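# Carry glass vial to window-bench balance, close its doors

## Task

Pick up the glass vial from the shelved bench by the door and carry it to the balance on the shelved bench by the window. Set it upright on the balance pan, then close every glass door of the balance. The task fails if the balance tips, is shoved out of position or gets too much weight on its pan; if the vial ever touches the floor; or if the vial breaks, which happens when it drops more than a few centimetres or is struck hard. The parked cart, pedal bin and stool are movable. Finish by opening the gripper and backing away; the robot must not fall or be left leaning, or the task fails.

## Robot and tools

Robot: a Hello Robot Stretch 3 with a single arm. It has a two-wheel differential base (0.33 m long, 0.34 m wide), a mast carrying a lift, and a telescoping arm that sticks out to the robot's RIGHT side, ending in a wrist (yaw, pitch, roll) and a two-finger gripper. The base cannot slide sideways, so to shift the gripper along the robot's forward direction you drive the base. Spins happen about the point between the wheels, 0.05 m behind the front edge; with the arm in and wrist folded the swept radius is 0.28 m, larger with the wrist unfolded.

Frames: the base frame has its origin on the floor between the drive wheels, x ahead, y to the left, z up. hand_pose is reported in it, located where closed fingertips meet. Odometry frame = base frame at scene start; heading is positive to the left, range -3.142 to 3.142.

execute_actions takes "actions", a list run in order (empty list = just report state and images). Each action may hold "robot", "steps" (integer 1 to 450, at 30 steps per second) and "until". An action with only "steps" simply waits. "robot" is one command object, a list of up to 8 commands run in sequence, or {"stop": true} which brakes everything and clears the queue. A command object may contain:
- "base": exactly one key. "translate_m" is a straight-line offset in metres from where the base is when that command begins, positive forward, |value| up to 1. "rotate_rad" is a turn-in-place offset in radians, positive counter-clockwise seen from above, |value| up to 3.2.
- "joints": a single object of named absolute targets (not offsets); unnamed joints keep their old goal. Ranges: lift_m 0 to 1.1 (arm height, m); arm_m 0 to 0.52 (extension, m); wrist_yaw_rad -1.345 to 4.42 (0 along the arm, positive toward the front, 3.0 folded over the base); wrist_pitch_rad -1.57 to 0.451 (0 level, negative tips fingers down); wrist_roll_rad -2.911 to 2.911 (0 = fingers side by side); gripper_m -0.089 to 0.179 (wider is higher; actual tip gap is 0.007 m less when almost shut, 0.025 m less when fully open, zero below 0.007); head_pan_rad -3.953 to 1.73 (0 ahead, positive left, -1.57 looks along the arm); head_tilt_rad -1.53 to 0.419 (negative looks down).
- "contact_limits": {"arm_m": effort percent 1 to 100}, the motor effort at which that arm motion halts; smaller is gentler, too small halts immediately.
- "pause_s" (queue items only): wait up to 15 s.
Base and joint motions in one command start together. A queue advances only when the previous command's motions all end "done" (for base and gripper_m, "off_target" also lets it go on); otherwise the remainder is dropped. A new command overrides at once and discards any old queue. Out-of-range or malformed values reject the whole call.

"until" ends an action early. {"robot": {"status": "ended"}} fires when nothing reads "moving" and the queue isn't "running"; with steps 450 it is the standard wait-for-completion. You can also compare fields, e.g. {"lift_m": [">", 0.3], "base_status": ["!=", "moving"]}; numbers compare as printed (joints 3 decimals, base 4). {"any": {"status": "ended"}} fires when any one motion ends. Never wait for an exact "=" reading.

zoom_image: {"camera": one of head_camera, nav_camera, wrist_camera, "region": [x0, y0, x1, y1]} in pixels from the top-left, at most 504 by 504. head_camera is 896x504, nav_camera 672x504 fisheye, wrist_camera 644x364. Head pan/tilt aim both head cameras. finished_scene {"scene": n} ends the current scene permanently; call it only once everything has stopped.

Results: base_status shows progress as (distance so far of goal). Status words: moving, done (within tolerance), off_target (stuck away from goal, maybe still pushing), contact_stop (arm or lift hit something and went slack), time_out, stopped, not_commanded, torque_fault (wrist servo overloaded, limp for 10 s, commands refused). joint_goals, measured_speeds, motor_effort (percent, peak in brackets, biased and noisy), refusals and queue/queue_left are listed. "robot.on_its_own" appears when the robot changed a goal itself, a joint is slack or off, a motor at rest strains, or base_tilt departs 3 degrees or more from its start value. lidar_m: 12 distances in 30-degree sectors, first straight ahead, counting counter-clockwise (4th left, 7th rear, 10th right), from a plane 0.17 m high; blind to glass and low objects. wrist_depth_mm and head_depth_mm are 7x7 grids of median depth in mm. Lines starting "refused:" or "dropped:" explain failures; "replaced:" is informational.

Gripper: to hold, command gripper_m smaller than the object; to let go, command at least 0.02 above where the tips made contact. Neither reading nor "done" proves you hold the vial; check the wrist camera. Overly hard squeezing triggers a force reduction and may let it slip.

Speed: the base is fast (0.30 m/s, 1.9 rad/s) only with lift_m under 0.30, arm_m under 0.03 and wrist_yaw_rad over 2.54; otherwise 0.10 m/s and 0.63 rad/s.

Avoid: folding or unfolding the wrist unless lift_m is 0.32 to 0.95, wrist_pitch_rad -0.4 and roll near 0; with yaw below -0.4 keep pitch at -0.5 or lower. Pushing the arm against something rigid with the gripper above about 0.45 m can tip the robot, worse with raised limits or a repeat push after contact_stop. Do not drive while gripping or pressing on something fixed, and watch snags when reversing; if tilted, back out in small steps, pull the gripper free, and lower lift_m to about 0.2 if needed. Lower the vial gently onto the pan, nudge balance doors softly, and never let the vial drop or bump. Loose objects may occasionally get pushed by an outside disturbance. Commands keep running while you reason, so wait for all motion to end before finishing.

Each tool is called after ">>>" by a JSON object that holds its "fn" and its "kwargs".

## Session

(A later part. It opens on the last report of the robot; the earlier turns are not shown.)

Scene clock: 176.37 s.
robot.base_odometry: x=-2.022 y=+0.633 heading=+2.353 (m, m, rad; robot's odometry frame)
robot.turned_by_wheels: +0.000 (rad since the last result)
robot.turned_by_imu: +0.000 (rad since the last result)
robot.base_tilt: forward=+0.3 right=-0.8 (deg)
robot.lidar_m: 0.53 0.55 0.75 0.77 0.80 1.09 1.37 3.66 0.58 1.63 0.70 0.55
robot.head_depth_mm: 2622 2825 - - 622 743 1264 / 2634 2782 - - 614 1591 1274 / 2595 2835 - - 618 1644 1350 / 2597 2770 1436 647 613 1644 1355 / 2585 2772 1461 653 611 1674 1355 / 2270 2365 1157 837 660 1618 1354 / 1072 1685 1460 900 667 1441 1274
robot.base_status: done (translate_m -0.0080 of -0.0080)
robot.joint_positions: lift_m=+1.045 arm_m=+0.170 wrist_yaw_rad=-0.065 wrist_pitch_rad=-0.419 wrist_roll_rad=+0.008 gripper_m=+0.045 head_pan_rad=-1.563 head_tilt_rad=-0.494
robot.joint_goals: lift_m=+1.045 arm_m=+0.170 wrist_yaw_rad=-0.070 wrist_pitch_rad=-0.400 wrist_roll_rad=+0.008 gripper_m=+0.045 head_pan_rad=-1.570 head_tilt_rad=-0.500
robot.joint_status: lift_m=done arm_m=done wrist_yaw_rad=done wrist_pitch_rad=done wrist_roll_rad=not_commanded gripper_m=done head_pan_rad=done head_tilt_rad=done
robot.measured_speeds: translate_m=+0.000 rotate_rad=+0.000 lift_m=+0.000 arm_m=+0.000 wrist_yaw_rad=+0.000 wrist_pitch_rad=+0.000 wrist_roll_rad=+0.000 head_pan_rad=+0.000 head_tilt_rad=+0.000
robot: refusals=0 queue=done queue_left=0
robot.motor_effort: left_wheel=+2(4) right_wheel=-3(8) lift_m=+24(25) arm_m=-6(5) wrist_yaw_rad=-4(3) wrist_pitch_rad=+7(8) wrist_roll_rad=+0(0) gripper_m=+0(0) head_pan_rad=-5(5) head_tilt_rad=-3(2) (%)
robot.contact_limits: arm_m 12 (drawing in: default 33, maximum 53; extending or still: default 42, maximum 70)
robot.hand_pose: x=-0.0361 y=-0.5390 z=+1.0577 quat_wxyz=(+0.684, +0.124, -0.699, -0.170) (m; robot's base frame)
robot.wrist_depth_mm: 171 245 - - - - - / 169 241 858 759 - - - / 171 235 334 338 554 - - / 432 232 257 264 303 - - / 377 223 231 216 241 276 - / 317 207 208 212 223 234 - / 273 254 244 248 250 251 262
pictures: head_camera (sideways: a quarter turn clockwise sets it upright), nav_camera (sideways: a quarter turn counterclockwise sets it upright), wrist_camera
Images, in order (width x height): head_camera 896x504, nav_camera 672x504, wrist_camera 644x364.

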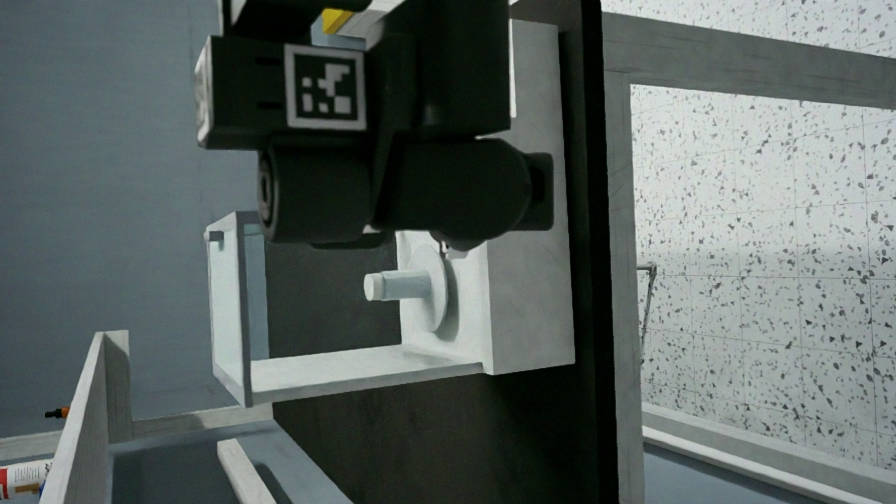

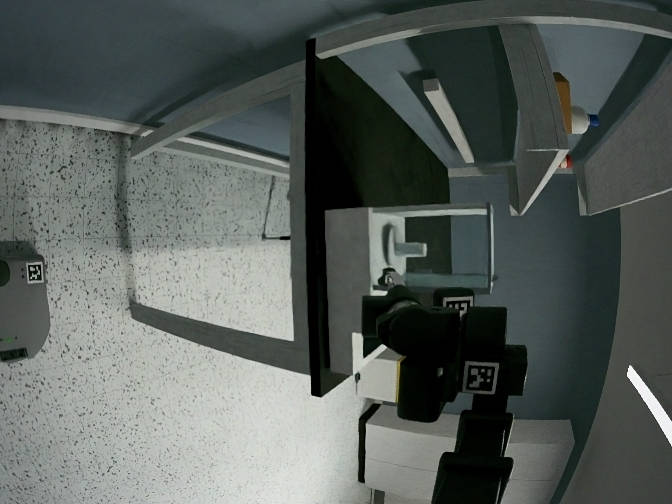

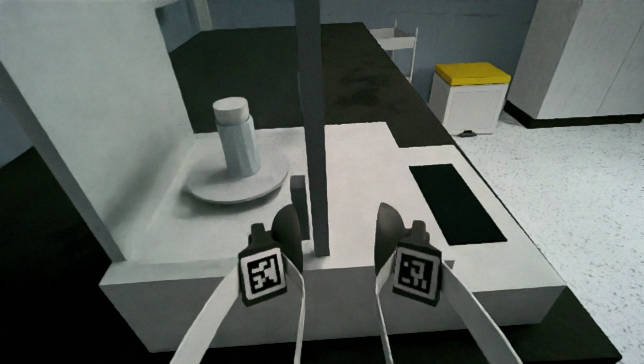

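Not at the stop yet; 4 mm more.

>>> {"fn": "execute_actions", "kwargs": {"actions": [{"robot":[{"base":{"translate_m":-0.004}}],"steps":450,"until":{"robot":{"status":"ended"}}}]}}

Scene clock: 177.93 s.
robot.base_odometry: x=-2.019 y=+0.630 heading=+2.353 (m, m, rad; robot's odometry frame)
robot.turned_by_wheels: +0.000 (rad since the last result)
robot.turned_by_imu: +0.000 (rad since the last result)
robot.base_tilt: forward=+0.3 right=-0.6 (deg)
robot.lidar_m: 0.54 0.55 0.75 0.77 0.80 1.09 1.36 3.65 0.58 1.41 0.70 0.56
robot.head_depth_mm: 2619 2819 - - 623 755 1266 / 2646 2780 - - 614 1580 1245 / 2601 2828 - - 618 1645 1344 / 2598 2731 1435 647 615 1661 1357 / 2578 2798 1459 652 612 1666 1357 / 2291 2424 646 798 636 1622 1366 / 1072 1704 1464 893 665 1431 1283
robot.base_status: done (translate_m -0.0040 of -0.0040)
robot.joint_positions: lift_m=+1.045 arm_m=+0.170 wrist_yaw_rad=-0.065 wrist_pitch_rad=-0.419 wrist_roll_rad=+0.008 gripper_m=+0.045 head_pan_rad=-1.563 head_tilt_rad=-0.494
robot.joint_goals: lift_m=+1.045 arm_m=+0.170 wrist_yaw_rad=-0.070 wrist_pitch_rad=-0.400 wrist_roll_rad=+0.008 gripper_m=+0.045 head_pan_rad=-1.570 head_tilt_rad=-0.500
robot.joint_status: lift_m=done arm_m=done wrist_yaw_rad=done wrist_pitch_rad=done wrist_roll_rad=not_commanded gripper_m=done head_pan_rad=done head_tilt_rad=done
robot.measured_speeds: translate_m=+0.000 rotate_rad=+0.000 lift_m=+0.000 arm_m=+0.000 wrist_yaw_rad=+0.000 wrist_pitch_rad=+0.000 wrist_roll_rad=+0.000 head_pan_rad=+0.000 head_tilt_rad=+0.000
robot: refusals=0 queue=done queue_left=0
robot.motor_effort: left_wheel=+3(5) right_wheel=-5(9) lift_m=+25(25) arm_m=-6(6) wrist_yaw_rad=-4(4) wrist_pitch_rad=+8(8) wrist_roll_rad=+0(0) gripper_m=-2(1) head_pan_rad=-5(5) head_tilt_rad=-3(2) (%)
robot.contact_limits: arm_m 12 (drawing in: default 33, maximum 53; extending or still: default 42, maximum 70)
robot.hand_pose: x=-0.0360 y=-0.5390 z=+1.0577 quat_wxyz=(+0.684, +0.124, -0.698, -0.170) (m; robot's base frame)
robot.wrist_depth_mm: 176 253 - - - - - / 174 246 866 751 - - - / 175 242 333 345 559 - - / 306 237 259 267 301 - - / 376 220 232 209 257 279 - / 318 208 207 214 226 234 - / 272 255 246 248 250 251 267
pictures: head_camera (sideways: a quarter turn clockwise sets it upright), nav_camera (sideways: a quarter turn counterclockwise sets it upright), wrist_camera
Images, in order (width x height): head_camera 896x504, nav_camera 672x504, wrist_camera 644x364.

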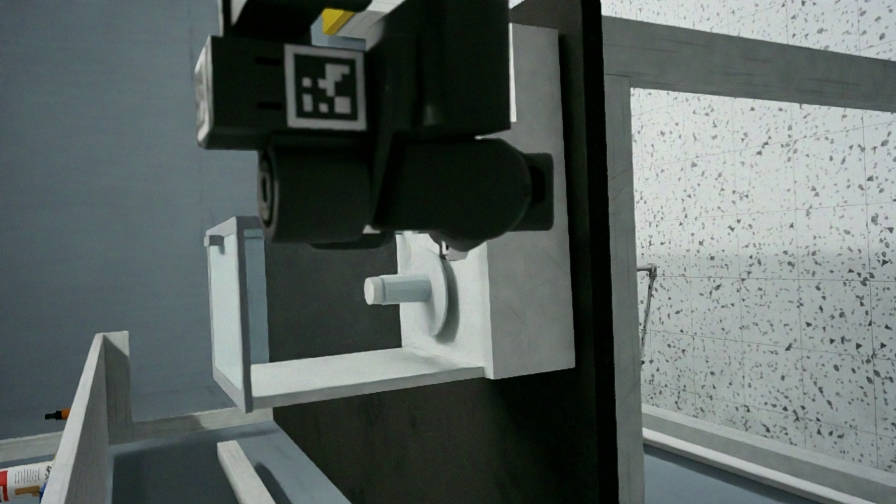

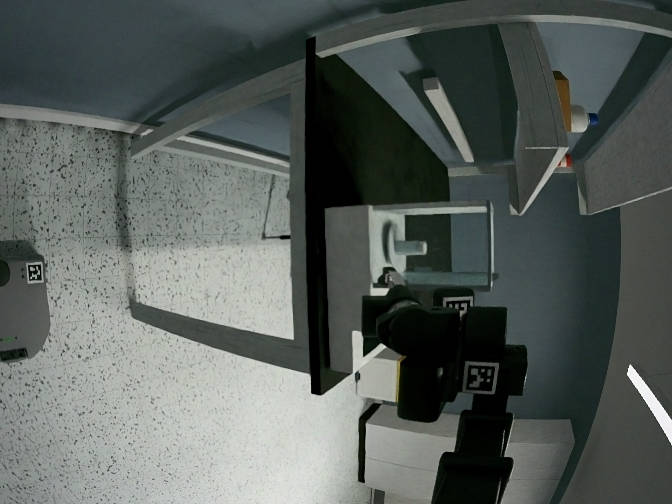

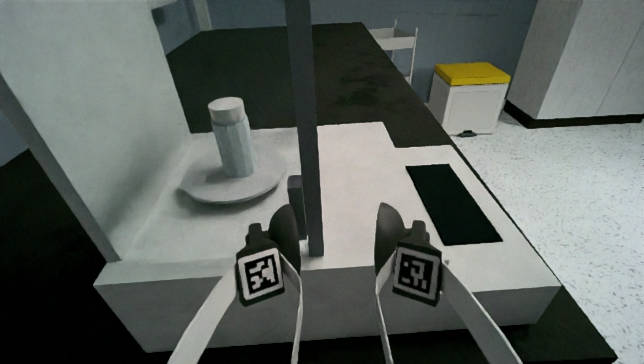

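Finger deflected: at the stop. Retract.

>>> {"fn": "execute_actions", "kwargs": {"actions": [{"robot":[{"joints":{"gripper_m":0.06}},{"joints":{"arm_m":0.0,"wrist_yaw_rad":-0.07}}],"steps":450,"until":{"robot":{"status":"ended"}}}]}}

>>> {"fn": "finished_scene", "kwargs": {"scene": 1}}

Scene clock: 182.63 s.
robot.base_odometry: x=-2.019 y=+0.630 heading=+2.353 (m, m, rad; robot's odometry frame)
robot.turned_by_wheels: +0.000 (rad since the last result)
robot.turned_by_imu: +0.000 (rad since the last result)
robot.base_tilt: forward=+0.2 right=-0.7 (deg)
robot.lidar_m: 0.53 0.55 0.75 0.77 0.80 1.09 1.37 3.97 0.58 1.41 0.70 0.56
robot.head_depth_mm: 2607 2848 3113 - - - - / 2604 2826 2724 989 - - - / 2614 2849 1412 725 - - - / 2608 2809 1212 646 612 1597 1354 / 2579 2821 1456 653 612 1665 1345 / 2268 2427 646 796 635 1626 1364 / 1075 1700 1464 897 666 1436 1280
robot.base_status: done (translate_m -0.0040 of -0.0040)
robot.joint_positions: lift_m=+1.045 arm_m=+0.001 wrist_yaw_rad=-0.069 wrist_pitch_rad=-0.419 wrist_roll_rad=+0.008 gripper_m=+0.060 head_pan_rad=-1.563 head_tilt_rad=-0.494
robot.joint_goals: lift_m=+1.045 arm_m=+0.000 wrist_yaw_rad=-0.070 wrist_pitch_rad=-0.400 wrist_roll_rad=+0.008 gripper_m=+0.060 head_pan_rad=-1.570 head_tilt_rad=-0.500
robot.joint_status: lift_m=done arm_m=done wrist_yaw_rad=done wrist_pitch_rad=done wrist_roll_rad=not_commanded gripper_m=done head_pan_rad=done head_tilt_rad=done
robot.measured_speeds: translate_m=+0.000 rotate_rad=+0.000 lift_m=+0.000 arm_m=+0.000 wrist_yaw_rad=+0.000 wrist_pitch_rad=+0.000 wrist_roll_rad=+0.000 head_pan_rad=+0.000 head_tilt_rad=+0.000
robot: refusals=0 queue=done queue_left=0
robot.motor_effort: left_wheel=+2(3) right_wheel=-2(5) lift_m=+24(25) arm_m=-6(6) wrist_yaw_rad=+0(4) wrist_pitch_rad=+8(8) wrist_roll_rad=+1(0) gripper_m=+0(68) head_pan_rad=-5(4) head_tilt_rad=-2(2) (%)
robot.hand_pose: x=-0.0369 y=-0.3697 z=+1.0577 quat_wxyz=(+0.684, +0.123, -0.699, -0.172) (m; robot's base frame)
robot.wrist_depth_mm: 627 725 - - - - - / 676 817 402 817 - - - / 627 609 368 358 434 - - / 472 465 365 368 378 - - / 397 397 399 390 388 - - / 514 945 - - - - - / 568 907 - - - - -
pictures: head_camera (sideways: a quarter turn clockwise sets it upright), nav_camera (sideways: a quarter turn counterclockwise sets it upright), wrist_camera
Images, in order (width x height): head_camera 896x504, nav_camera 672x504, wrist_camera 644x364.

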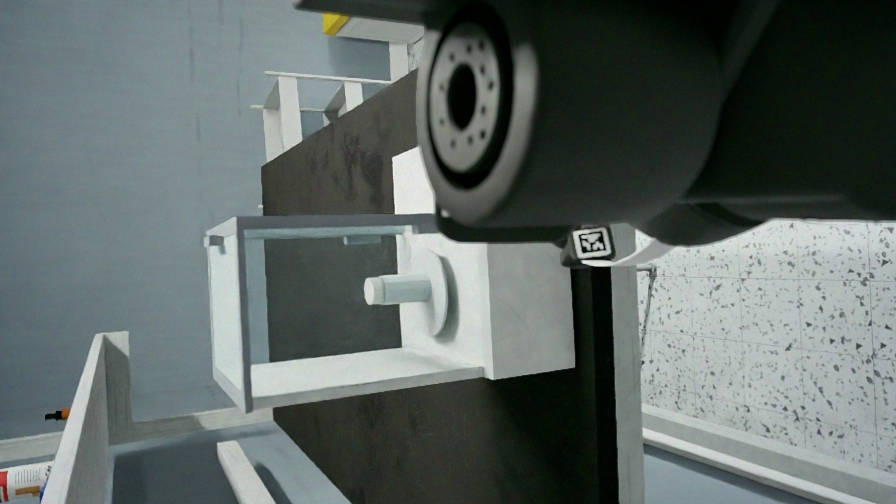

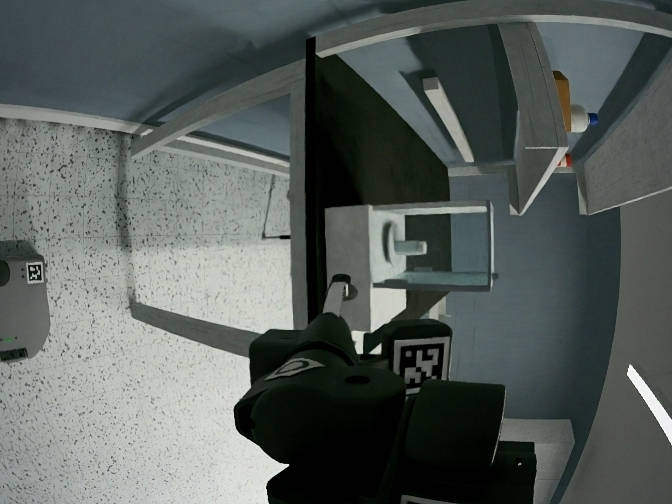

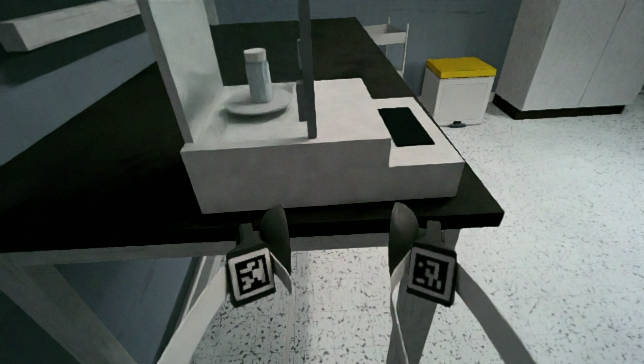

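The scene is finished: the task was done.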